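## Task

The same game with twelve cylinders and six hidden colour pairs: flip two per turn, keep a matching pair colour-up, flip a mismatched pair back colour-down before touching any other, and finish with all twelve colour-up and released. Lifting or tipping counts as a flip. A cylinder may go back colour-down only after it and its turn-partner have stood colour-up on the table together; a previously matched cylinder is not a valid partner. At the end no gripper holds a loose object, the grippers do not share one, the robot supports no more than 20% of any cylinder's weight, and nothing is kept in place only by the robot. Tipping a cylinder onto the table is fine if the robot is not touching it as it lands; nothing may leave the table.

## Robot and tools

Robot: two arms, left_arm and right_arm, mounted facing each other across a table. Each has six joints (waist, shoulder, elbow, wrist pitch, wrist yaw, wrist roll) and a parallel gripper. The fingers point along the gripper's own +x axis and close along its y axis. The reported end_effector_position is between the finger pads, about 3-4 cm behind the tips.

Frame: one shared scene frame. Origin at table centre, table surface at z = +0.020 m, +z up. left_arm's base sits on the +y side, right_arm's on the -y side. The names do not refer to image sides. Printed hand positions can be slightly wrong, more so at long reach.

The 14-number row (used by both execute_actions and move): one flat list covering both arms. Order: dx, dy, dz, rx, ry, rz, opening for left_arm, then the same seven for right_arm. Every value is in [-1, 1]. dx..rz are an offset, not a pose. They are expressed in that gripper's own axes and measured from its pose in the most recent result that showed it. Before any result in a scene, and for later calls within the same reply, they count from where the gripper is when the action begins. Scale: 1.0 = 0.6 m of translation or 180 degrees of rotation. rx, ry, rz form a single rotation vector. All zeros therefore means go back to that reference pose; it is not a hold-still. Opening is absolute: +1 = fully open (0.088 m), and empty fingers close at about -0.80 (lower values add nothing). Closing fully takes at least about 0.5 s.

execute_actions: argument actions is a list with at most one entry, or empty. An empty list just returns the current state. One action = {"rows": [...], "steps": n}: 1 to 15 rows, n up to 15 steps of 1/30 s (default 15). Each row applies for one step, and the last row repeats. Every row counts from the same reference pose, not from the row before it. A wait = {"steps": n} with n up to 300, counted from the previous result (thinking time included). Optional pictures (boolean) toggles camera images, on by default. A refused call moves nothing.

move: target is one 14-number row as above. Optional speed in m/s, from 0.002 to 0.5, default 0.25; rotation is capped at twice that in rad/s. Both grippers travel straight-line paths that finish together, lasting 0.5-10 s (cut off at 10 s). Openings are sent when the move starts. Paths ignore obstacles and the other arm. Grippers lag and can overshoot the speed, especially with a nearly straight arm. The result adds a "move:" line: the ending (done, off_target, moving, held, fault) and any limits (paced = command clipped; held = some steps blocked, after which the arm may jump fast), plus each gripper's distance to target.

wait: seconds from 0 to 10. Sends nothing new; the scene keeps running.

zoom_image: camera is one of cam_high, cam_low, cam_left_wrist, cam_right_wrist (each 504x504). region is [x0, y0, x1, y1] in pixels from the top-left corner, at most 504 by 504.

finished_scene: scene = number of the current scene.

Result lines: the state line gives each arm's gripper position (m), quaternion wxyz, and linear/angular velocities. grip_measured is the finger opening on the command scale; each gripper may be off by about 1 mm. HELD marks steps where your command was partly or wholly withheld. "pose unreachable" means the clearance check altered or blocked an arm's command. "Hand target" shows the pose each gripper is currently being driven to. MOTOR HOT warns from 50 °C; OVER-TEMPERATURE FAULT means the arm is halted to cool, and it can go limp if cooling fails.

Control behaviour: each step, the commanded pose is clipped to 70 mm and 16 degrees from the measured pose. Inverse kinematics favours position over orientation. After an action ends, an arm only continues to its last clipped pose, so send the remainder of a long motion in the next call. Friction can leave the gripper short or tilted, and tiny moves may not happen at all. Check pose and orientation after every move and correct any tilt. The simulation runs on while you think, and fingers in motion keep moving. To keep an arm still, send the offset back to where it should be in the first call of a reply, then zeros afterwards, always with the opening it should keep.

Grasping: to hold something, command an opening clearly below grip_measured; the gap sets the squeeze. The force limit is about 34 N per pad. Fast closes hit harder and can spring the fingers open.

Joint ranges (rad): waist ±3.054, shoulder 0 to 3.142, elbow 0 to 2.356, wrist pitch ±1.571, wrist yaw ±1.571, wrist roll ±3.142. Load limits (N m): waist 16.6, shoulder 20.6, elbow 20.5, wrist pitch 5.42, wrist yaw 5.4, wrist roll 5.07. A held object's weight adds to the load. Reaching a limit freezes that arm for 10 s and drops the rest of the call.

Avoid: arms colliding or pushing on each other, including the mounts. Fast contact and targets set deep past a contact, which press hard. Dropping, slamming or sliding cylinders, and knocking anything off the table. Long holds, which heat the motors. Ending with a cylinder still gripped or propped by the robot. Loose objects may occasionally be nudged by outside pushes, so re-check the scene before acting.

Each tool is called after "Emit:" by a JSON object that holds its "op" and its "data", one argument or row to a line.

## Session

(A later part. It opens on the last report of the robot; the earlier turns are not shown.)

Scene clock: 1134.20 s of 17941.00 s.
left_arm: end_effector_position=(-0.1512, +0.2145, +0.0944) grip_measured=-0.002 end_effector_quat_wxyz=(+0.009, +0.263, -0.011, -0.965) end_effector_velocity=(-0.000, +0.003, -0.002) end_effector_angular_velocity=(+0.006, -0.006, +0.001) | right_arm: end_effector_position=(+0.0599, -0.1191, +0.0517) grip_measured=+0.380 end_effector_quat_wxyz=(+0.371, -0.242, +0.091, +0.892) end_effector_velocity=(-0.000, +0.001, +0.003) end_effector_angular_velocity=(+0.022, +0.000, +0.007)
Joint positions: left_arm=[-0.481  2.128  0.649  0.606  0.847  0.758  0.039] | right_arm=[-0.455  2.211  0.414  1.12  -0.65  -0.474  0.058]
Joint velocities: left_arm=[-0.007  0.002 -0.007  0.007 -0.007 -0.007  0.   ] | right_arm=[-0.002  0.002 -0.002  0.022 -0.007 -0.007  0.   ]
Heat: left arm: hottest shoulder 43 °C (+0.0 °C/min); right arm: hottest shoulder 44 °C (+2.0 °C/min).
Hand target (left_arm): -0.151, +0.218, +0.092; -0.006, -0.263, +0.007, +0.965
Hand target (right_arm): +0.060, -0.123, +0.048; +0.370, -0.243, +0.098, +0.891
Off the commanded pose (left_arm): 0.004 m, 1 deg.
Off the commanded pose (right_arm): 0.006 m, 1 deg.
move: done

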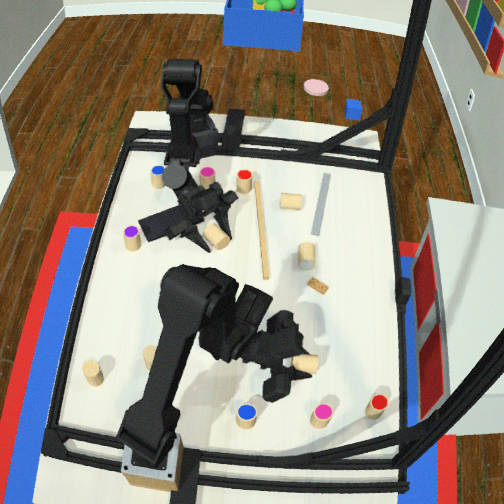

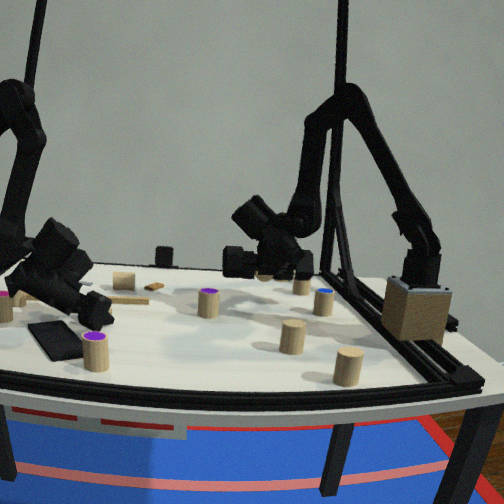

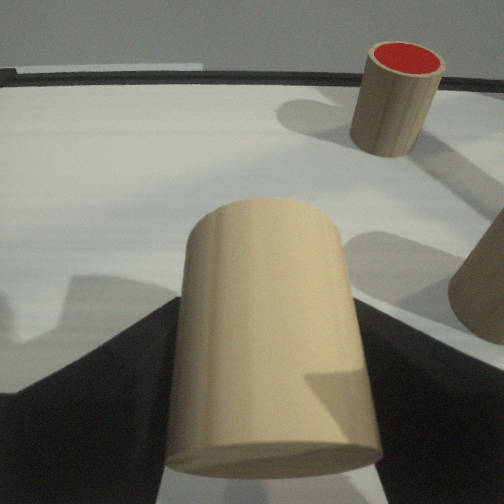

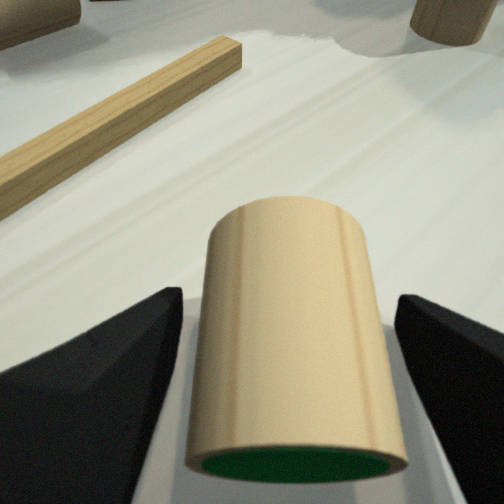

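Emit:
{"op": "execute_actions", "data": {
  "actions": [
    {"rows":[[0,0,0,0,0,0,-0.3,0,0,0,0,0,0,0.3],[0,0,0,0,0,0,-0.3,0,0,0,0,0,0,0.3],[0,0,0,0,0,0,-0.3,0,0,0,0,0,0,0.2],[0,0,0,0,0,0,-0.3,0,0,0,0,0,0,0.2],[0,0,0,0,0,0,-0.3,0,0,0,0,0,0,0.1],[0,0,0,0,0,0,-0.3,0,0,0,0,0,0,0.1],[0,0,0,0,0,0,-0.3,0,0,0,0,0,0,0],[0,0,0,0,0,0,-0.3,0,0,0,0,0,0,0],[0,0,0,0,0,0,-0.3,0,0,0,0,0,0,-0.1],[0,0,0,0,0,0,-0.3,0,0,0,0,0,0,-0.1],[0,0,0,0,0,0,-0.3,0,0,0,0,0,0,-0.3]],"steps":14}
  ],
  "pictures": false
}}

Emit:
{"op": "move", "data": {
  "target": [0.046,0.012,-0.069,0,0,0,-0.3, -0.044,0,0.076,0,0,0,-0.3],
  "speed": 0.05
}}

Emit:
{"op": "execute_actions", "data": {
  "actions": [
    {"rows":[[0,0,0,0,0,0,0.38,0,0,0,0,0,0,-0.3]],"steps":10}
  ],
  "pictures": false
}}

Emit:
{"op": "move", "data": {
  "target": [0.013,0,0.043,0,0.503,0,0.38, 0.13,0.273,0.085,-0.267,0.474,0.071,-0.3],
  "speed": 0.35
}}

Scene clock: 1148.43 s of 17941.00 s.
left_arm: end_effector_position=(-0.1510, +0.2152, +0.0935) grip_measured=-0.003 end_effector_quat_wxyz=(+0.009, +0.263, -0.009, -0.965) end_effector_velocity=(+0.001, +0.003, -0.002) end_effector_angular_velocity=(+0.027, -0.010, +0.013) | right_arm: end_effector_position=(+0.0598, -0.1197, +0.0513) grip_measured=-0.008 end_effector_quat_wxyz=(+0.371, -0.241, +0.092, +0.892) end_effector_velocity=(-0.002, -0.001, +0.001) end_effector_angular_velocity=(+0.002, +0.009, +0.018)
Joint positions: left_arm=[-0.481  2.13   0.648  0.608  0.848  0.757  0.039] | right_arm=[-0.455  2.214  0.413  1.122 -0.653 -0.473  0.039]
Joint velocities: left_arm=[-0.002 -0.002 -0.007 -0.007 -0.007 -0.022 -0.   ] | right_arm=[-0.002 -0.002  0.002 -0.007 -0.022 -0.007  0.   ]
Heat: left arm: hottest shoulder 42 °C (-1.0 °C/min); right arm: hottest shoulder 41 °C (-2.0 °C/min).
Hand target (left_arm): -0.151, +0.215, +0.094; -0.009, -0.263, +0.011, +0.965
Hand target (right_arm): +0.060, -0.119, +0.052; +0.372, -0.242, +0.090, +0.892
Off the commanded pose (left_arm): 0.001 m, 0 deg.
Off the commanded pose (right_arm): 0.001 m, 0 deg.
Steps of this call (steps 1 to 413: nothing new was sent; steps 414 to 427: all 14 steps of this action). Readings (end_effector_position):
414: left_arm (-0.1511, +0.2152, +0.0936) | right_arm (+0.0600, -0.1195, +0.0512)
415: left_arm (-0.1511, +0.2152, +0.0936) | right_arm (+0.0600, -0.1195, +0.0512)
417: left_arm (-0.1511, +0.2152, +0.0936) | right_arm (+0.0600, -0.1195, +0.0512)
421: left_arm (-0.1511, +0.2152, +0.0936) | right_arm (+0.0600, -0.1196, +0.0511)
427: the state above

Scene clock: 1150.03 s of 17941.00 s.
left_arm: end_effector_position=(-0.1537, +0.2081, +0.0504) grip_measured=-0.003 end_effector_quat_wxyz=(+0.005, +0.256, -0.012, -0.967) end_effector_velocity=(+0.000, -0.008, -0.008) end_effector_angular_velocity=(-0.002, -0.045, +0.046) | right_arm: end_effector_position=(+0.0594, -0.1206, +0.1000) grip_measured=-0.008 end_effector_quat_wxyz=(+0.369, -0.243, +0.096, +0.892) end_effector_velocity=(-0.000, -0.001, +0.002) end_effector_angular_velocity=(-0.012, +0.009, -0.000)
Joint positions: left_arm=[-0.473  2.348  0.712  0.767  0.867  0.765  0.039] | right_arm=[-0.454  1.901  0.394  0.819 -0.653 -0.471  0.039]
Joint velocities: left_arm=[-0.007  0.012  0.017 -0.007 -0.066 -0.022  0.   ] | right_arm=[-0.002 -0.012  0.002 -0.022 -0.007  0.007 -0.   ]
Heat: left arm: hottest shoulder 42 °C (-1.0 °C/min); right arm: hottest shoulder 40 °C (-3.0 °C/min).
Hand target (left_arm): -0.153, +0.207, +0.044; -0.009, -0.263, +0.010, +0.965
Hand target (right_arm): +0.059, -0.120, +0.104; +0.371, -0.241, +0.092, +0.892
Off the commanded pose (left_arm): 0.006 m, 1 deg.
Off the commanded pose (right_arm): 0.004 m, 1 deg.
move: done

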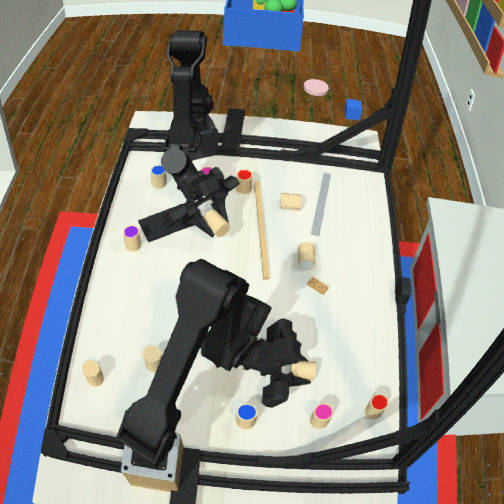

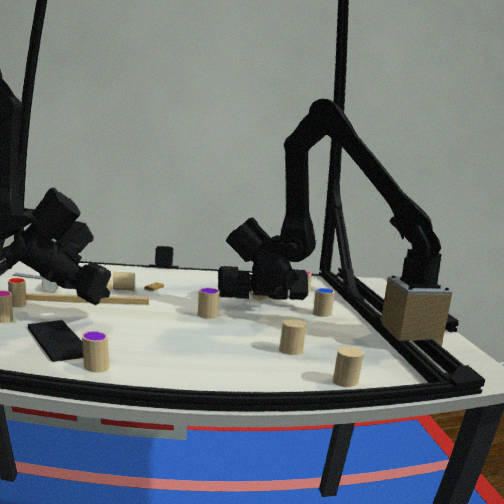

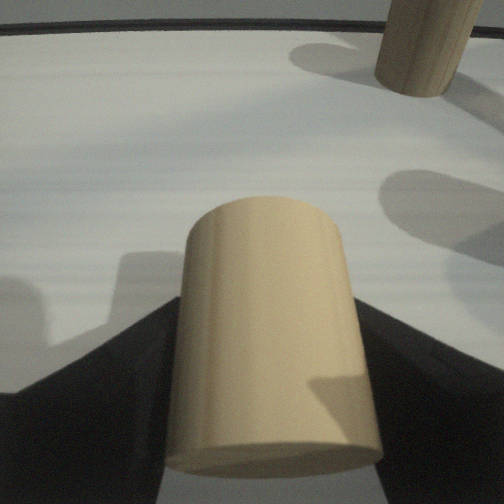

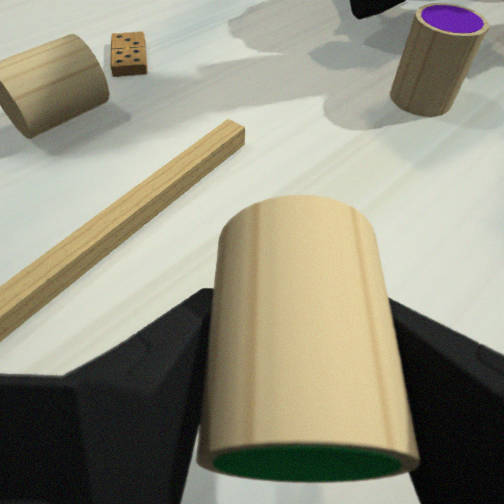

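Scene clock: 1150.37 s of 17941.00 s.
left_arm: end_effector_position=(-0.1539, +0.2078, +0.0510) grip_measured=+0.357 end_effector_quat_wxyz=(+0.005, +0.254, -0.013, -0.967) end_effector_velocity=(+0.003, +0.001, -0.002) end_effector_angular_velocity=(+0.027, -0.010, +0.018) | right_arm: end_effector_position=(+0.0594, -0.1207, +0.1001) grip_measured=-0.008 end_effector_quat_wxyz=(+0.369, -0.243, +0.096, +0.892) end_effector_velocity=(-0.002, -0.003, +0.000) end_effector_angular_velocity=(-0.012, +0.018, +0.011)
Joint positions: left_arm=[-0.472  2.348  0.712  0.77   0.869  0.765  0.057] | right_arm=[-0.454  1.9    0.394  0.819 -0.653 -0.471  0.039]
Joint velocities: left_arm=[ 0.002 -0.002 -0.007 -0.007 -0.007 -0.022  0.011] | right_arm=[-0.002 -0.002 -0.002 -0.007 -0.022  0.007 -0.   ]
Heat: left arm: hottest shoulder 42 °C (-1.0 °C/min); right arm: hottest shoulder 40 °C (-3.0 °C/min).
Hand target (left_arm): -0.154, +0.208, +0.051; -0.005, -0.256, +0.012, +0.967
Hand target (right_arm): +0.059, -0.121, +0.100; +0.369, -0.243, +0.096, +0.892
Off the commanded pose (left_arm): 0.001 m, 0 deg.
Off the commanded pose (right_arm): 0.000 m, 0 deg.
Steps of this call (steps 1 to 10: all 10 steps of this action). Readings (end_effector_position):
1: left_arm (-0.1538, +0.2079, +0.0506) | right_arm (+0.0594, -0.1207, +0.1001)
2: left_arm (-0.1538, +0.2080, +0.0507) | right_arm (+0.0594, -0.1207, +0.1001)
4: left_arm (-0.1543, +0.2089, +0.0512) | right_arm (+0.0594, -0.1207, +0.1001)
8: left_arm (-0.1540, +0.2081, +0.0510) | right_arm (+0.0594, -0.1207, +0.1001)
10: the state above

Scene clock: 1153.73 s of 17941.00 s.
left_arm: end_effector_position=(-0.1733, +0.2101, +0.0710) grip_measured=+0.380 end_effector_quat_wxyz=(+0.012, +0.864, -0.003, -0.503) end_effector_velocity=(+0.007, +0.002, +0.002) end_effector_angular_velocity=(+0.004, -0.045, -0.005) | right_arm: end_effector_position=(-0.1231, -0.1722, +0.1059) grip_measured=-0.008 end_effector_quat_wxyz=(+0.002, -0.866, +0.004, +0.500) end_effector_velocity=(-0.001, -0.002, -0.000) end_effector_angular_velocity=(-0.021, +0.010, -0.005)
Joint positions: left_arm=[-0.941  2.587  1.886 -1.292 -0.306  0.54   0.058] | right_arm=[ 0.448  2.498  1.975 -1.477  0.309 -0.589  0.039]
Joint velocities: left_arm=[-0.002  0.007  0.002 -0.037 -0.022 -0.007 -0.   ] | right_arm=[-0.002  0.002  0.007 -0.007 -0.022 -0.007 -0.   ]
Heat: left arm: hottest shoulder 42 °C (-2.0 °C/min); right arm: hottest shoulder 40 °C (-3.0 °C/min).
Hand target (left_arm): -0.174, +0.210, +0.069; +0.013, +0.865, -0.004, -0.502
Hand target (right_arm): -0.123, -0.171, +0.101; -0.001, +0.869, -0.005, -0.495
Off the commanded pose (left_arm): 0.002 m, 1 deg.
Off the commanded pose (right_arm): 0.003 m, 1 deg.
move: done

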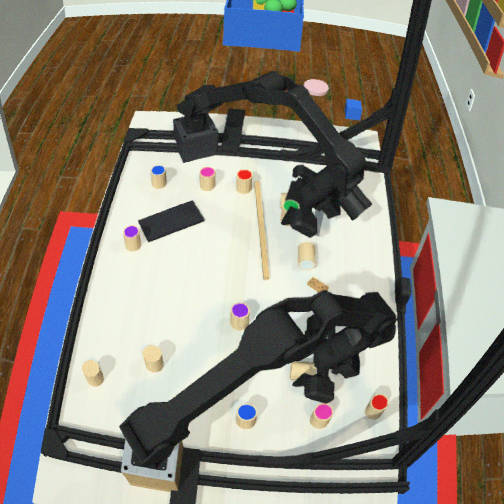

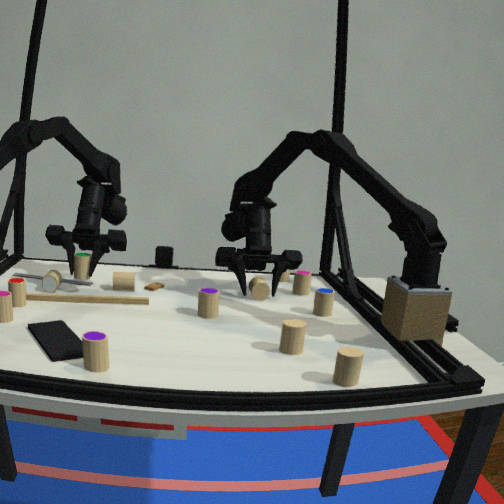

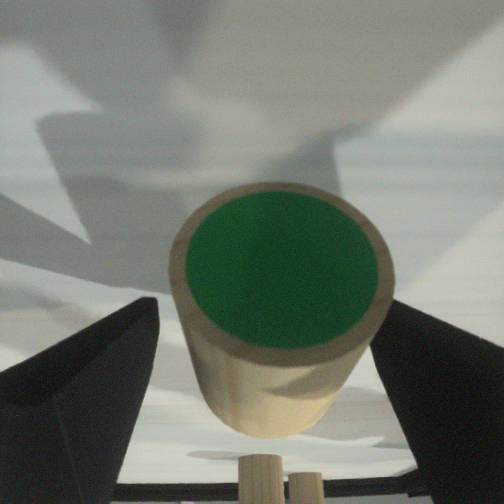

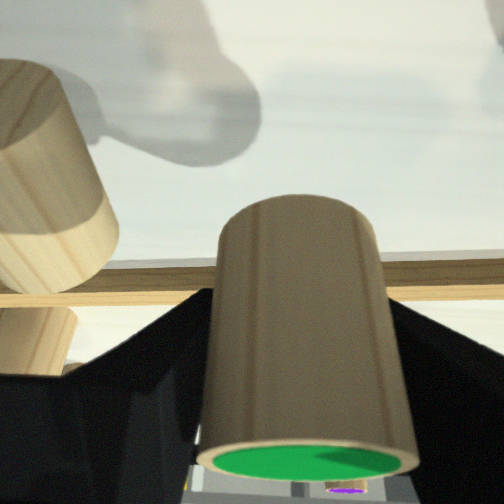

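Emit:
{"op": "execute_actions", "data": {
  "actions": [
    {"rows":[[0,-0.003,0,0,0,0,0.3,0,0,0,0,0,0,-0.3],[0,-0.003,0,0,0,0,0.3,0,0,0,0,0,0,-0.3],[0,-0.003,0,0,0,0,0.2,0,0,0,0,0,0,-0.3],[0,-0.003,0,0,0,0,0.2,0,0,0,0,0,0,-0.3],[0,-0.003,0,0,0,0,0.1,0,0,0,0,0,0,-0.3],[0,-0.003,0,0,0,0,0.1,0,0,0,0,0,0,-0.3],[0,-0.003,0,0,0,0,0,0,0,0,0,0,0,-0.3],[0,-0.003,0,0,0,0,0,0,0,0,0,0,0,-0.3],[0,-0.003,0,0,0,0,-0.1,0,0,0,0,0,0,-0.3],[0,-0.003,0,0,0,0,-0.1,0,0,0,0,0,0,-0.3],[0,-0.003,0,0,0,0,-0.3,0,0,0,0,0,0,-0.3]],"steps":14}
  ],
  "pictures": false
}}

Emit:
{"op": "move", "data": {
  "target": [-0.05,0,-0.035,0,0,0,-0.3, 0.058,-0.02,0.044,0,0.003,0,-0.3],
  "speed": 0.05
}}

Emit:
{"op": "execute_actions", "data": {
  "actions": [
    {"rows":[[0,0,0,0,0,0,-0.3,0,0,0,0,0,0,0.36]],"steps":10}
  ],
  "pictures": false
}}

Emit:
{"op": "move", "data": {
  "target": [-0.099,0.06,0.184,0,-0.497,0,-0.3, -0.118,0,-0.068,0,-0.167,0,0.38],
  "speed": 0.35
}}

Scene clock: 1166.27 s of 17941.00 s.
left_arm: end_effector_position=(-0.1732, +0.2104, +0.0698) grip_measured=+0.011 end_effector_quat_wxyz=(+0.012, +0.864, -0.003, -0.503) end_effector_velocity=(+0.001, +0.001, +0.001) end_effector_angular_velocity=(-0.005, -0.010, +0.001) | right_arm: end_effector_position=(-0.1230, -0.1723, +0.1048) grip_measured=-0.008 end_effector_quat_wxyz=(+0.001, -0.867, +0.005, +0.499) end_effector_velocity=(+0.003, -0.003, +0.004) end_effector_angular_velocity=(-0.027, -0.009, +0.013)
Joint positions: left_arm=[-0.942  2.59   1.886 -1.291 -0.306  0.539  0.04 ] | right_arm=[ 0.448  2.502  1.976 -1.479  0.309 -0.588  0.039]
Joint velocities: left_arm=[-0.002 -0.002 -0.002 -0.007 -0.007 -0.007 -0.   ] | right_arm=[-0.002 -0.007 -0.002 -0.022 -0.007 -0.022  0.   ]
Heat: left arm: hottest shoulder 44 °C (-2.0 °C/min); right arm: hottest shoulder 41 °C (-4.0 °C/min).
Hand target (left_arm): -0.173, +0.212, +0.071; +0.012, +0.864, -0.003, -0.503
Hand target (right_arm): -0.123, -0.172, +0.106; -0.002, +0.866, -0.004, -0.500
Off the commanded pose (left_arm): 0.002 m, 0 deg.
Off the commanded pose (right_arm): 0.001 m, 0 deg.
Steps of this call (steps 1 to 362: nothing new was sent; steps 363 to 376: all 14 steps of this action). Readings (end_effector_position):
363: left_arm (-0.1732, +0.2103, +0.0702) | right_arm (-0.1230, -0.1723, +0.1048)
364: left_arm (-0.1732, +0.2103, +0.0702) | right_arm (-0.1230, -0.1723, +0.1048)
366: left_arm (-0.1732, +0.2103, +0.0702) | right_arm (-0.1230, -0.1723, +0.1048)
370: left_arm (-0.1732, +0.2103, +0.0700) | right_arm (-0.1230, -0.1723, +0.1048)
376: the state above

Scene clock: 1167.73 s of 17941.00 s.
left_arm: end_effector_position=(-0.1690, +0.2134, +0.0996) grip_measured=+0.011 end_effector_quat_wxyz=(+0.009, +0.867, -0.001, -0.498) end_effector_velocity=(+0.006, -0.001, +0.004) end_effector_angular_velocity=(-0.018, -0.037, -0.012) | right_arm: end_effector_position=(-0.1290, -0.1617, +0.0712) grip_measured=-0.008 end_effector_quat_wxyz=(+0.004, -0.866, +0.003, +0.499) end_effector_velocity=(+0.000, -0.000, +0.002) end_effector_angular_velocity=(-0.018, +0.002, +0.014)
Joint positions: left_arm=[-0.942  2.527  1.886 -1.368 -0.306  0.539  0.04 ] | right_arm=[ 0.44   2.597  2.021 -1.42   0.317 -0.595  0.039]
Joint velocities: left_arm=[-0.002 -0.002 -0.002 -0.022 -0.037 -0.007  0.   ] | right_arm=[-0.002 -0.002  0.002 -0.007 -0.007 -0.022  0.   ]
Heat: left arm: hottest shoulder 44 °C (-3.0 °C/min); right arm: hottest shoulder 41 °C (-4.0 °C/min).
Hand target (left_arm): -0.170, +0.211, +0.106; +0.013, +0.864, -0.003, -0.503
Hand target (right_arm): -0.128, -0.160, +0.062; -0.001, +0.869, -0.005, -0.495
Off the commanded pose (left_arm): 0.007 m, 1 deg.
Off the commanded pose (right_arm): 0.010 m, 1 deg.
move: off_target (right_arm)

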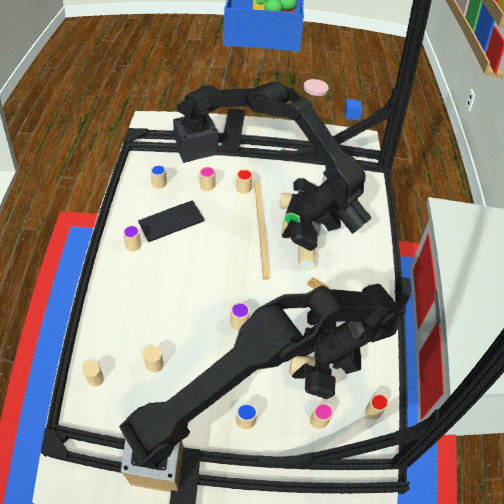

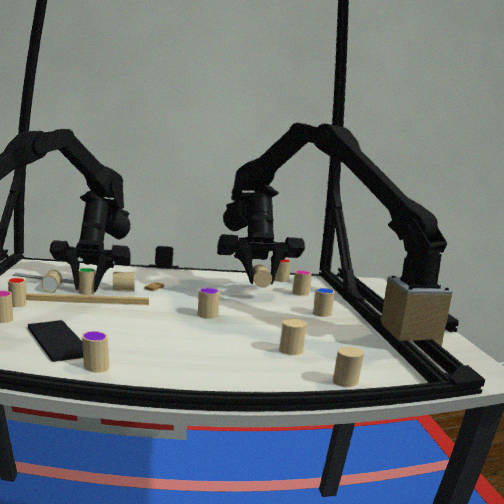

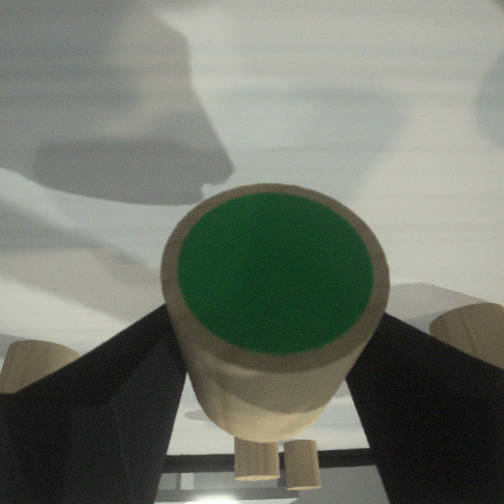

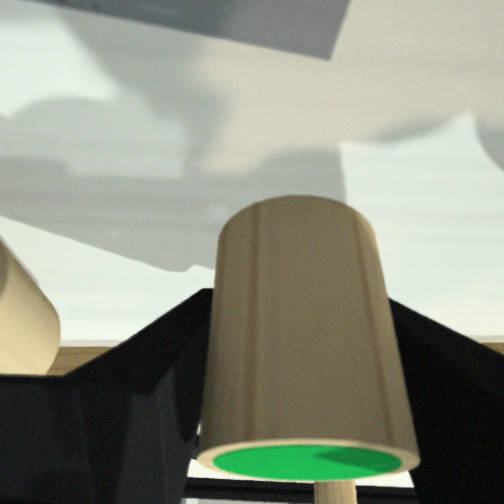

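Scene clock: 1168.07 s of 17941.00 s.
left_arm: end_effector_position=(-0.1690, +0.2135, +0.0996) grip_measured=+0.011 end_effector_quat_wxyz=(+0.009, +0.867, -0.001, -0.498) end_effector_velocity=(+0.005, +0.003, +0.005) end_effector_angular_velocity=(+0.002, -0.029, +0.013) | right_arm: end_effector_position=(-0.1293, -0.1615, +0.0710) grip_measured=+0.339 end_effector_quat_wxyz=(+0.004, -0.866, +0.003, +0.500) end_effector_velocity=(+0.005, -0.002, +0.001) end_effector_angular_velocity=(-0.023, -0.025, +0.020)
Joint positions: left_arm=[-0.942  2.527  1.886 -1.369 -0.306  0.539  0.04 ] | right_arm=[ 0.44   2.598  2.021 -1.419  0.317 -0.595  0.056]
Joint velocities: left_arm=[-0.002 -0.002  0.002 -0.037 -0.007 -0.022  0.   ] | right_arm=[-0.002  0.002 -0.002 -0.022  0.007 -0.022  0.011]
Heat: left arm: hottest shoulder 44 °C (-2.0 °C/min); right arm: hottest shoulder 41 °C (-5.1 °C/min).
Hand target (left_arm): -0.169, +0.213, +0.100; +0.009, +0.867, -0.001, -0.498
Hand target (right_arm): -0.129, -0.162, +0.071; -0.004, +0.866, -0.003, -0.499
Off the commanded pose (left_arm): 0.000 m, 0 deg.
Off the commanded pose (right_arm): 0.000 m, 0 deg.
Steps of this call (steps 1 to 10: all 10 steps of this action). Readings (end_effector_position):
1: left_arm (-0.1690, +0.2135, +0.0996) | right_arm (-0.1291, -0.1616, +0.0711)
2: left_arm (-0.1690, +0.2135, +0.0996) | right_arm (-0.1291, -0.1616, +0.0711)
4: left_arm (-0.1690, +0.2135, +0.0996) | right_arm (-0.1293, -0.1615, +0.0710)
8: left_arm (-0.1690, +0.2135, +0.0996) | right_arm (-0.1293, -0.1615, +0.0712)
10: the state above

Scene clock: 1171.17 s of 17941.00 s.
left_arm: end_effector_position=(-0.2963, +0.1749, +0.1005) grip_measured=+0.011 end_effector_quat_wxyz=(+0.005, +0.265, -0.012, -0.964) end_effector_velocity=(-0.001, +0.002, +0.002) end_effector_angular_velocity=(+0.004, +0.009, -0.004) | right_arm: end_effector_position=(-0.1311, -0.1614, +0.1477) grip_measured=+0.380 end_effector_quat_wxyz=(+0.001, -0.711, +0.004, +0.703) end_effector_velocity=(+0.004, -0.001, +0.002) end_effector_angular_velocity=(-0.007, -0.017, +0.005)
Joint positions: left_arm=[-0.754  2.347  1.163  0.485  0.656  0.504  0.04 ] | right_arm=[ 0.327  2.132  1.622 -1.071  0.006 -0.78   0.058]
Joint velocities: left_arm=[-0.002 -0.002 -0.002  0.007  0.007 -0.007  0.   ] | right_arm=[-0.002 -0.002  0.002 -0.022  0.007 -0.007  0.   ]
Heat: left arm: hottest shoulder 45 °C (-1.0 °C/min); right arm: hottest shoulder 42 °C (-4.0 °C/min).
Hand target (left_arm): -0.294, +0.176, +0.096; -0.004, -0.267, +0.007, +0.964
Hand target (right_arm): -0.130, -0.162, +0.153; -0.004, +0.707, -0.001, -0.707
Off the commanded pose (left_arm): 0.005 m, 1 deg.
Off the commanded pose (right_arm): 0.005 m, 1 deg.
move: done

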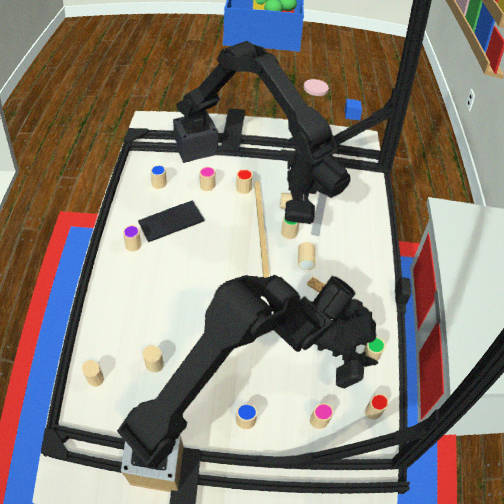

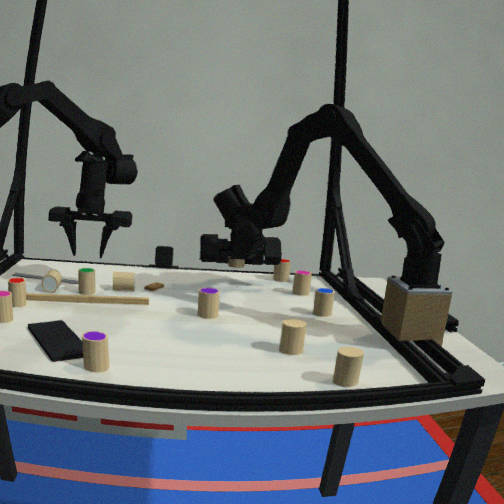

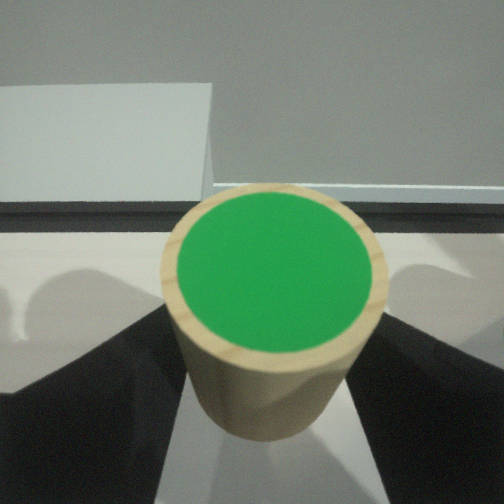

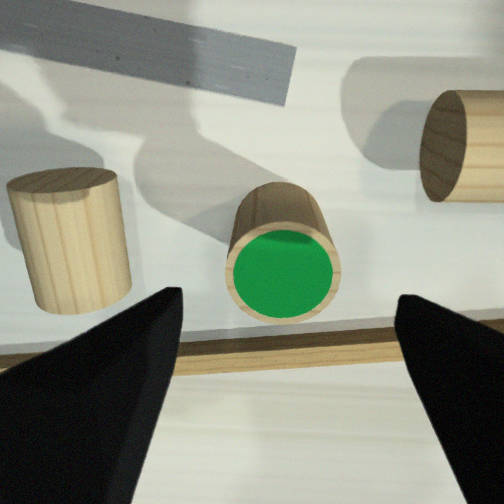

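Emit:
{"op": "execute_actions", "data": {
  "actions": []
}}

Scene clock: 1187.20 s of 17941.00 s.
left_arm: end_effector_position=(-0.2957, +0.1754, +0.0989) grip_measured=+0.010 end_effector_quat_wxyz=(+0.005, +0.266, -0.010, -0.964) end_effector_velocity=(-0.000, -0.002, +0.000) end_effector_angular_velocity=(-0.009, -0.005, +0.018) | right_arm: end_effector_position=(-0.1309, -0.1614, +0.1485) grip_measured=+0.380 end_effector_quat_wxyz=(+0.002, -0.711, +0.003, +0.704) end_effector_velocity=(+0.002, -0.005, +0.000) end_effector_angular_velocity=(-0.031, +0.000, +0.019)
Joint positions: left_arm=[-0.753  2.35   1.161  0.487  0.657  0.504  0.04 ] | right_arm=[ 0.327  2.129  1.621 -1.071  0.005 -0.78   0.058]
Joint velocities: left_arm=[-0.002 -0.002 -0.002  0.007 -0.022 -0.007 -0.   ] | right_arm=[-0.002 -0.002 -0.002 -0.022 -0.022 -0.022 -0.   ]
Heat: left arm: hottest shoulder 45 °C (+1.0 °C/min); right arm: hottest shoulder 45 °C (+0.0 °C/min).
Hand target (left_arm): -0.294, +0.176, +0.096; -0.004, -0.267, +0.007, +0.964
Hand target (right_arm): -0.130, -0.162, +0.153; -0.004, +0.707, -0.001, -0.707
Off the commanded pose (left_arm): 0.004 m, 0 deg.
Off the commanded pose (right_arm): 0.005 m, 1 deg.
Steps of this call (steps 1 to 481: nothing new was sent). Readings (end_effector_position):
1: left_arm (-0.2963, +0.1750, +0.1003) | right_arm (-0.1311, -0.1614, +0.1477)
2: left_arm (-0.2963, +0.1749, +0.1004) | right_arm (-0.1311, -0.1614, +0.1477)
4: left_arm (-0.2963, +0.1749, +0.1004) | right_arm (-0.1311, -0.1614, +0.1477)
8: left_arm (-0.2964, +0.1749, +0.1005) | right_arm (-0.1311, -0.1614, +0.1477)
481: the state above

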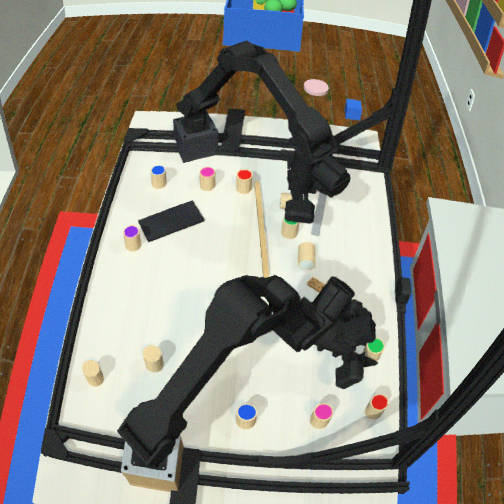

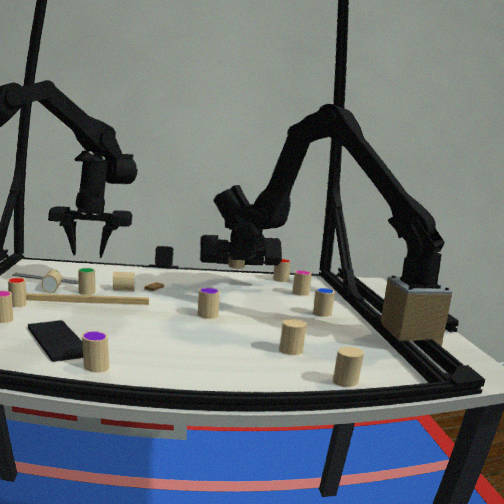

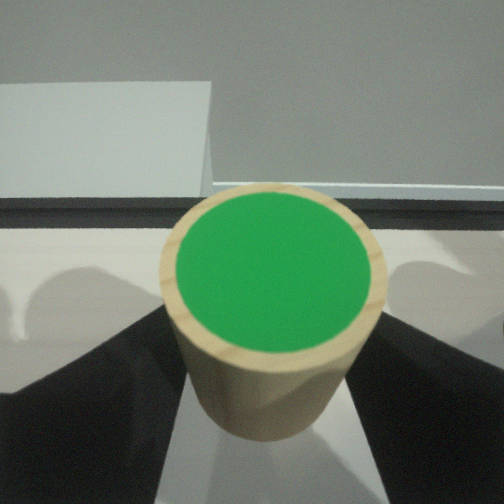

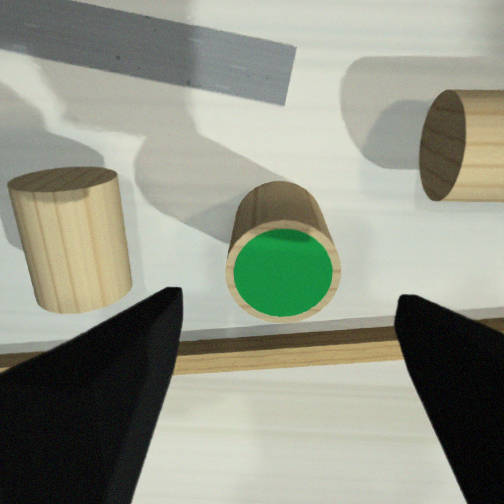

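Emit:
{"op": "move", "data": {
  "target": [0.035,0,-0.06,0,0,0,-0.3,-0.035,-0.185,-0.463,0.5,0,0,0.38],
  "speed": 0.3
}}

Scene clock: 1201.70 s of 17941.00 s.
left_arm: end_effector_position=(-0.2962, +0.1753, +0.0637) grip_measured=+0.010 end_effector_quat_wxyz=(+0.004, +0.262, -0.013, -0.965) end_effector_velocity=(-0.001, -0.004, +0.002) end_effector_angular_velocity=(-0.019, +0.005, +0.018) | right_arm: end_effector_position=(+0.1464, -0.0521, +0.1786) grip_measured=+0.380 end_effector_quat_wxyz=(+0.507, -0.499, +0.494, +0.500) end_effector_velocity=(-0.000, -0.001, -0.002) end_effector_angular_velocity=(-0.012, +0.007, +0.005)
Joint positions: left_arm=[-0.753  2.468  1.179  0.596  0.661  0.504  0.04 ] | right_arm=[-0.439  2.057  1.632 -1.133  0.012  0.021  0.058]
Joint velocities: left_arm=[-0.002 -0.002 -0.002  0.022 -0.022 -0.007 -0.   ] | right_arm=[-0.002  0.007  0.002 -0.007 -0.007 -0.007 -0.   ]
Heat: left arm: hottest shoulder 46 °C (+4.1 °C/min); right arm: hottest shoulder 46 °C (+4.1 °C/min).
Hand target (left_arm): -0.295, +0.175, +0.057; -0.005, -0.266, +0.010, +0.964
Hand target (right_arm): +0.147, -0.050, +0.175; +0.507, -0.501, +0.496, +0.496
Off the commanded pose (left_arm): 0.007 m, 1 deg.
Off the commanded pose (right_arm): 0.007 m, 1 deg.
move: done

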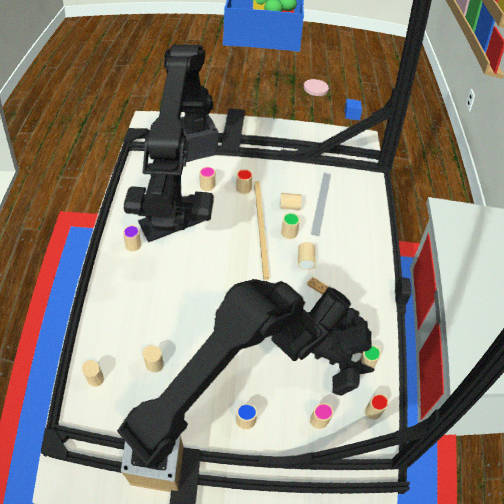

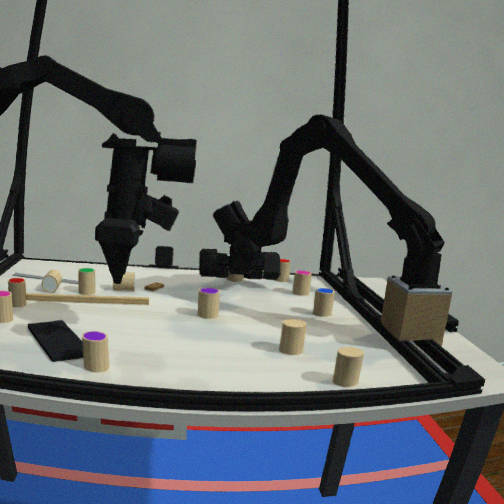

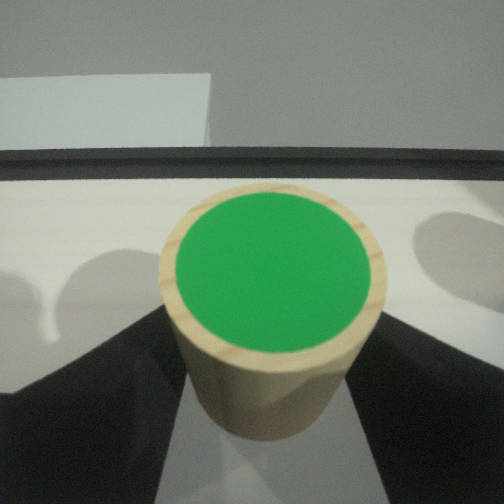

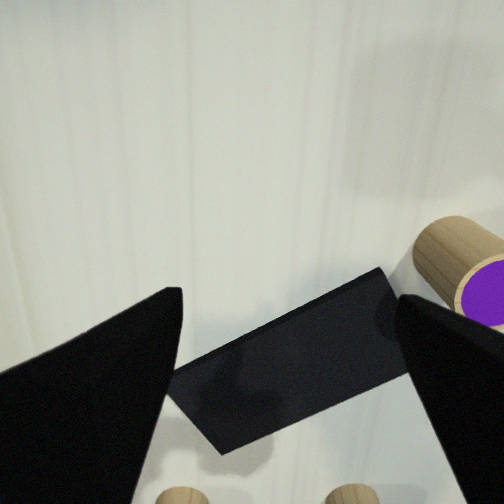

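Emit:
{"op": "move", "data": {
  "target": [0.009,0,-0.016,0,0,0,-0.3,0.1,0,0.295,0,-0.333,0,0.38],
  "speed": 0.3
}}

Scene clock: 1209.10 s of 17941.00 s.
left_arm: end_effector_position=(-0.2980, +0.1745, +0.0629) grip_measured=+0.010 end_effector_quat_wxyz=(+0.004, +0.254, -0.019, -0.967) end_effector_velocity=(+0.000, +0.001, -0.002) end_effector_angular_velocity=(+0.003, -0.015, -0.000) | right_arm: end_effector_position=(+0.1463, +0.1231, +0.1252) grip_measured=+0.380 end_effector_quat_wxyz=(+0.684, -0.182, +0.174, +0.685) end_effector_velocity=(+0.003, -0.001, +0.002) end_effector_angular_velocity=(-0.002, -0.003, +0.003)
Joint positions: left_arm=[-0.753  2.481  1.182  0.624  0.667  0.504  0.04 ] | right_arm=[-0.444  2.303  1.3    0.494  0.013 -0.006  0.058]
Joint velocities: left_arm=[-0.002 -0.002  0.002 -0.022 -0.007  0.007 -0.   ] | right_arm=[-0.007 -0.007 -0.002 -0.007 -0.007 -0.007 -0.   ]
Heat: left arm: hottest shoulder 45 °C (+3.0 °C/min); right arm: hottest shoulder 45 °C (+4.0 °C/min).
Hand target (left_arm): -0.296, +0.175, +0.053; -0.004, -0.261, +0.013, +0.965
Hand target (right_arm): +0.147, +0.125, +0.121; +0.683, -0.183, +0.174, +0.685
Off the commanded pose (left_arm): 0.010 m, 1 deg.
Off the commanded pose (right_arm): 0.005 m, 0 deg.
move: off_target (left_arm)

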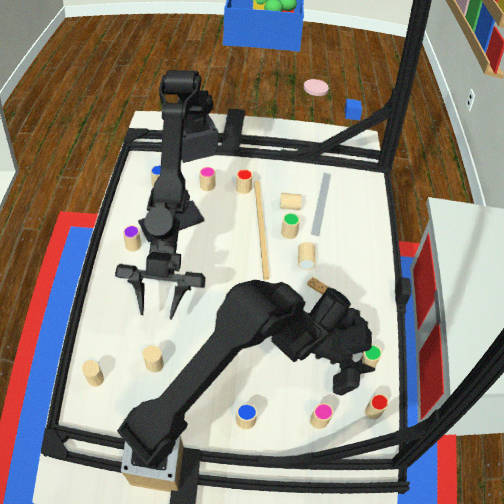

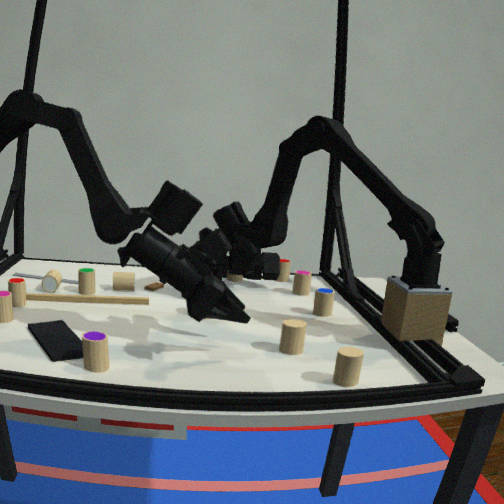

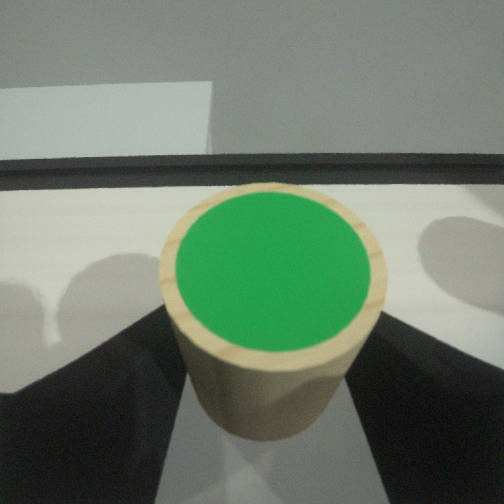

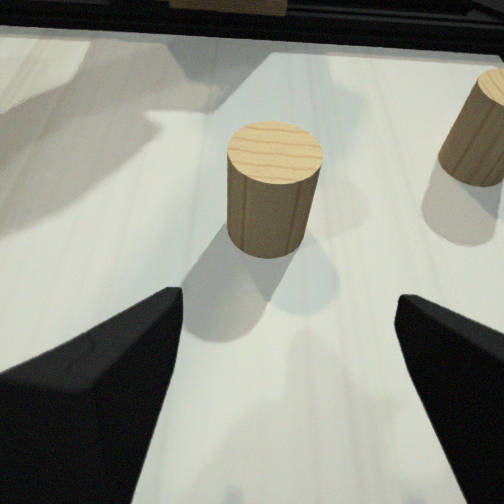

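Emit:
{"op": "execute_actions", "data": {
  "actions": [
    {"rows":[[0,0,0,0,0,0,0.38,0,0,0,0,0,0,0.38]],"steps":10}
  ],
  "pictures": false
}}

Emit:
{"op": "move", "data": {
  "target": [-0.085,0,0.115,0,0,0,0.38,0.165,0.002,-0.02,0,0.005,0,0.38],
  "speed": 0.085
}}

Scene clock: 1214.30 s of 17941.00 s.
left_arm: end_effector_position=(-0.2979, +0.1746, +0.0624) grip_measured=+0.358 end_effector_quat_wxyz=(+0.003, +0.254, -0.018, -0.967) end_effector_velocity=(+0.001, -0.001, -0.002) end_effector_angular_velocity=(+0.002, -0.015, +0.018) | right_arm: end_effector_position=(+0.1463, +0.1234, +0.1253) grip_measured=+0.380 end_effector_quat_wxyz=(+0.684, -0.182, +0.173, +0.685) end_effector_velocity=(+0.000, -0.002, -0.001) end_effector_angular_velocity=(-0.017, -0.003, +0.008)
Joint positions: left_arm=[-0.753  2.482  1.183  0.623  0.667  0.503  0.057] | right_arm=[-0.444  2.304  1.301  0.495  0.013 -0.006  0.058]
Joint velocities: left_arm=[-0.002 -0.002 -0.002 -0.007 -0.022 -0.007  0.011] | right_arm=[-0.002 -0.007 -0.002 -0.022 -0.007 -0.007 -0.   ]
Heat: left arm: hottest shoulder 45 °C (+3.0 °C/min); right arm: hottest shoulder 45 °C (+5.0 °C/min).
Hand target (left_arm): -0.298, +0.175, +0.063; -0.004, -0.254, +0.019, +0.967
Hand target (right_arm): +0.146, +0.123, +0.126; +0.684, -0.182, +0.174, +0.685
Off the commanded pose (left_arm): 0.000 m, 0 deg.
Off the commanded pose (right_arm): 0.000 m, 0 deg.
Steps of this call (steps 1 to 146: nothing new was sent; steps 147 to 156: all 10 steps of this action). Readings (end_effector_position):
147: left_arm (-0.2981, +0.1745, +0.0627) | right_arm (+0.1463, +0.1234, +0.1253)
148: left_arm (-0.2982, +0.1743, +0.0628) | right_arm (+0.1463, +0.1234, +0.1253)
150: left_arm (-0.2981, +0.1744, +0.0627) | right_arm (+0.1463, +0.1234, +0.1253)
154: left_arm (-0.2980, +0.1745, +0.0625) | right_arm (+0.1463, +0.1234, +0.1253)
156: the state above

Scene clock: 1216.23 s of 17941.00 s.
left_arm: end_effector_position=(-0.2894, +0.1774, +0.1437) grip_measured=+0.380 end_effector_quat_wxyz=(+0.003, +0.257, -0.016, -0.966) end_effector_velocity=(+0.000, +0.003, -0.001) end_effector_angular_velocity=(+0.022, -0.008, -0.004) | right_arm: end_effector_position=(+0.1451, +0.2035, +0.0759) grip_measured=+0.380 end_effector_quat_wxyz=(+0.683, -0.183, +0.175, +0.685) end_effector_velocity=(+0.004, +0.001, -0.000) end_effector_angular_velocity=(-0.002, -0.003, +0.003)
Joint positions: left_arm=[-0.743  2.207  1.126  0.393  0.674  0.512  0.058] | right_arm=[-0.444  2.667  1.803  0.352  0.012 -0.004  0.058]
Joint velocities: left_arm=[-0.002 -0.002  0.002 -0.022  0.007 -0.007  0.   ] | right_arm=[-0.007  0.002  0.007 -0.007 -0.007 -0.007 -0.   ]
Heat: left arm: hottest shoulder 45 °C (+3.0 °C/min); right arm: hottest shoulder 45 °C (+5.0 °C/min).
Hand target (left_arm): -0.288, +0.178, +0.148; -0.003, -0.254, +0.018, +0.967
Hand target (right_arm): +0.146, +0.203, +0.066; +0.682, -0.187, +0.179, +0.684
Off the commanded pose (left_arm): 0.004 m, 0 deg.
Off the commanded pose (right_arm): 0.009 m, 1 deg.
move: off_target (right_arm)

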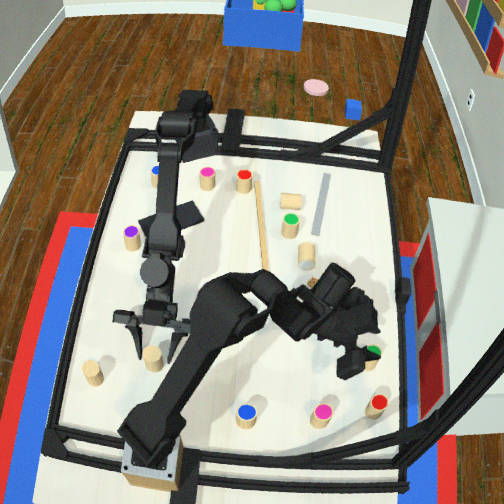

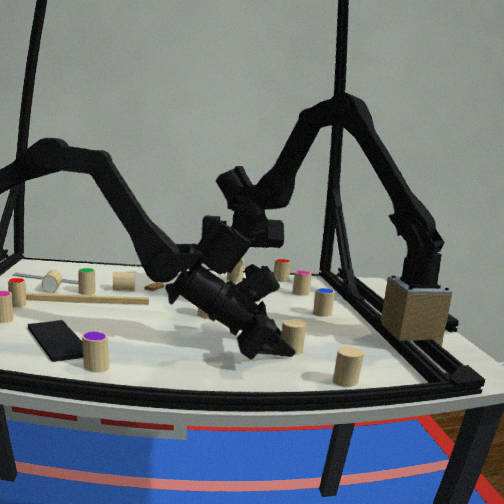

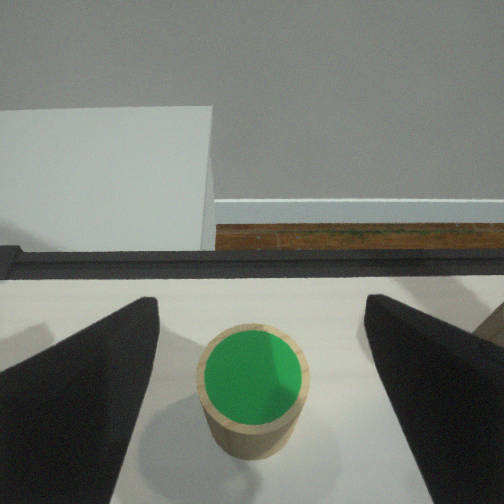

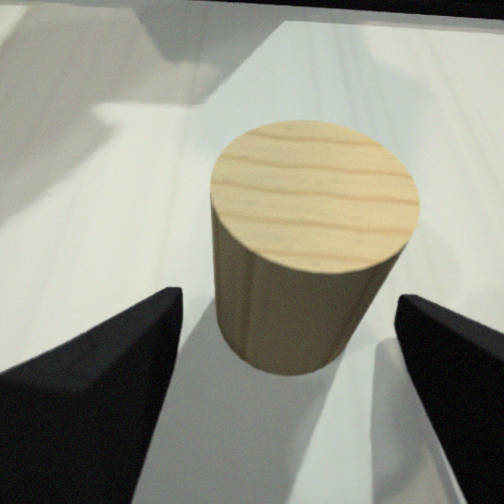

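Emit:
{"op": "move", "data": {
  "target": [0,0,0,0,0,0,0.38,0.032,-0.006,0.014,0,0.003,0,0.38],
  "speed": 0.05
}}

Scene clock: 1224.13 s of 17941.00 s.
left_arm: end_effector_position=(-0.2893, +0.1775, +0.1437) grip_measured=+0.380 end_effector_quat_wxyz=(+0.003, +0.257, -0.016, -0.966) end_effector_velocity=(-0.001, -0.000, +0.001) end_effector_angular_velocity=(-0.002, +0.002, +0.007) | right_arm: end_effector_position=(+0.1481, +0.2235, +0.0821) grip_measured=+0.380 end_effector_quat_wxyz=(+0.684, -0.183, +0.176, +0.684) end_effector_velocity=(+0.006, +0.003, +0.003) end_effector_angular_velocity=(-0.002, -0.010, -0.010)
Joint positions: left_arm=[-0.743  2.207  1.126  0.393  0.674  0.512  0.058] | right_arm=[-0.449  2.727  1.96   0.254  0.01  -0.005  0.058]
Joint velocities: left_arm=[-0.002 -0.002 -0.002  0.007 -0.007 -0.007 -0.   ] | right_arm=[-0.007  0.002  0.022 -0.022  0.007 -0.007 -0.   ]
Heat: left arm: hottest shoulder 46 °C (+3.0 °C/min); right arm: hottest shoulder 46 °C (+5.0 °C/min).
Hand target (left_arm): -0.289, +0.177, +0.144; -0.003, -0.257, +0.016, +0.966
Hand target (right_arm): +0.149, +0.224, +0.074; +0.683, -0.186, +0.179, +0.684
Off the commanded pose (left_arm): 0.000 m, 0 deg.
Off the commanded pose (right_arm): 0.008 m, 1 deg.
After step 90, 4.03 s passed at rest.
move: done

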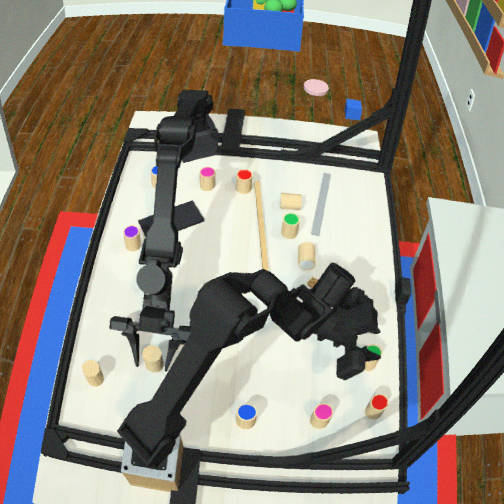

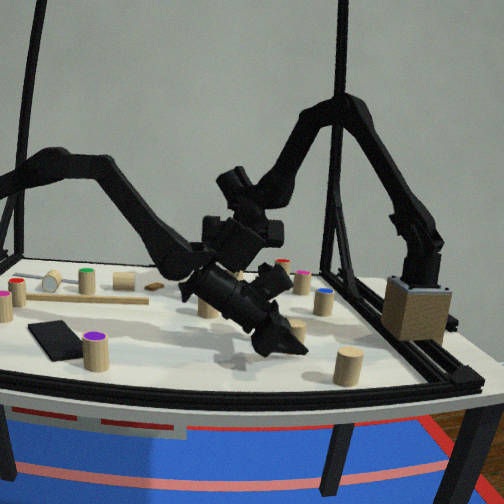

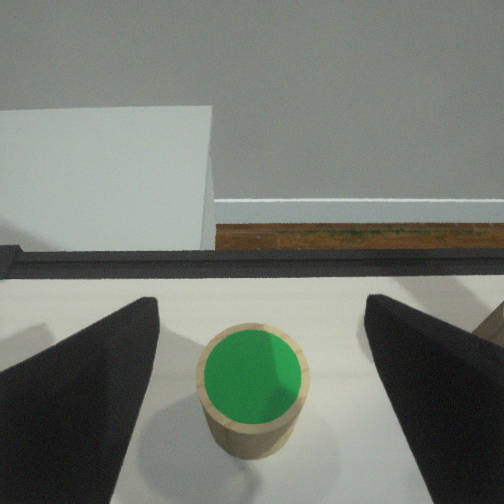

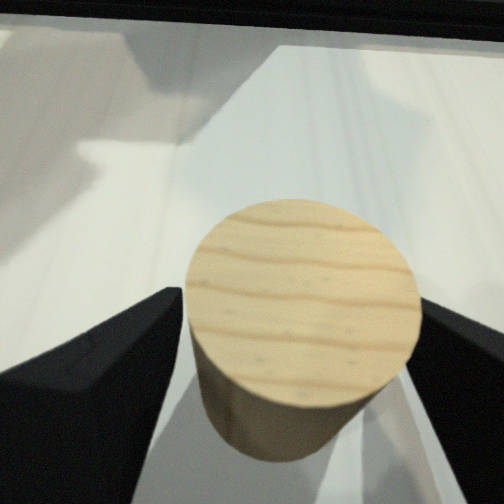

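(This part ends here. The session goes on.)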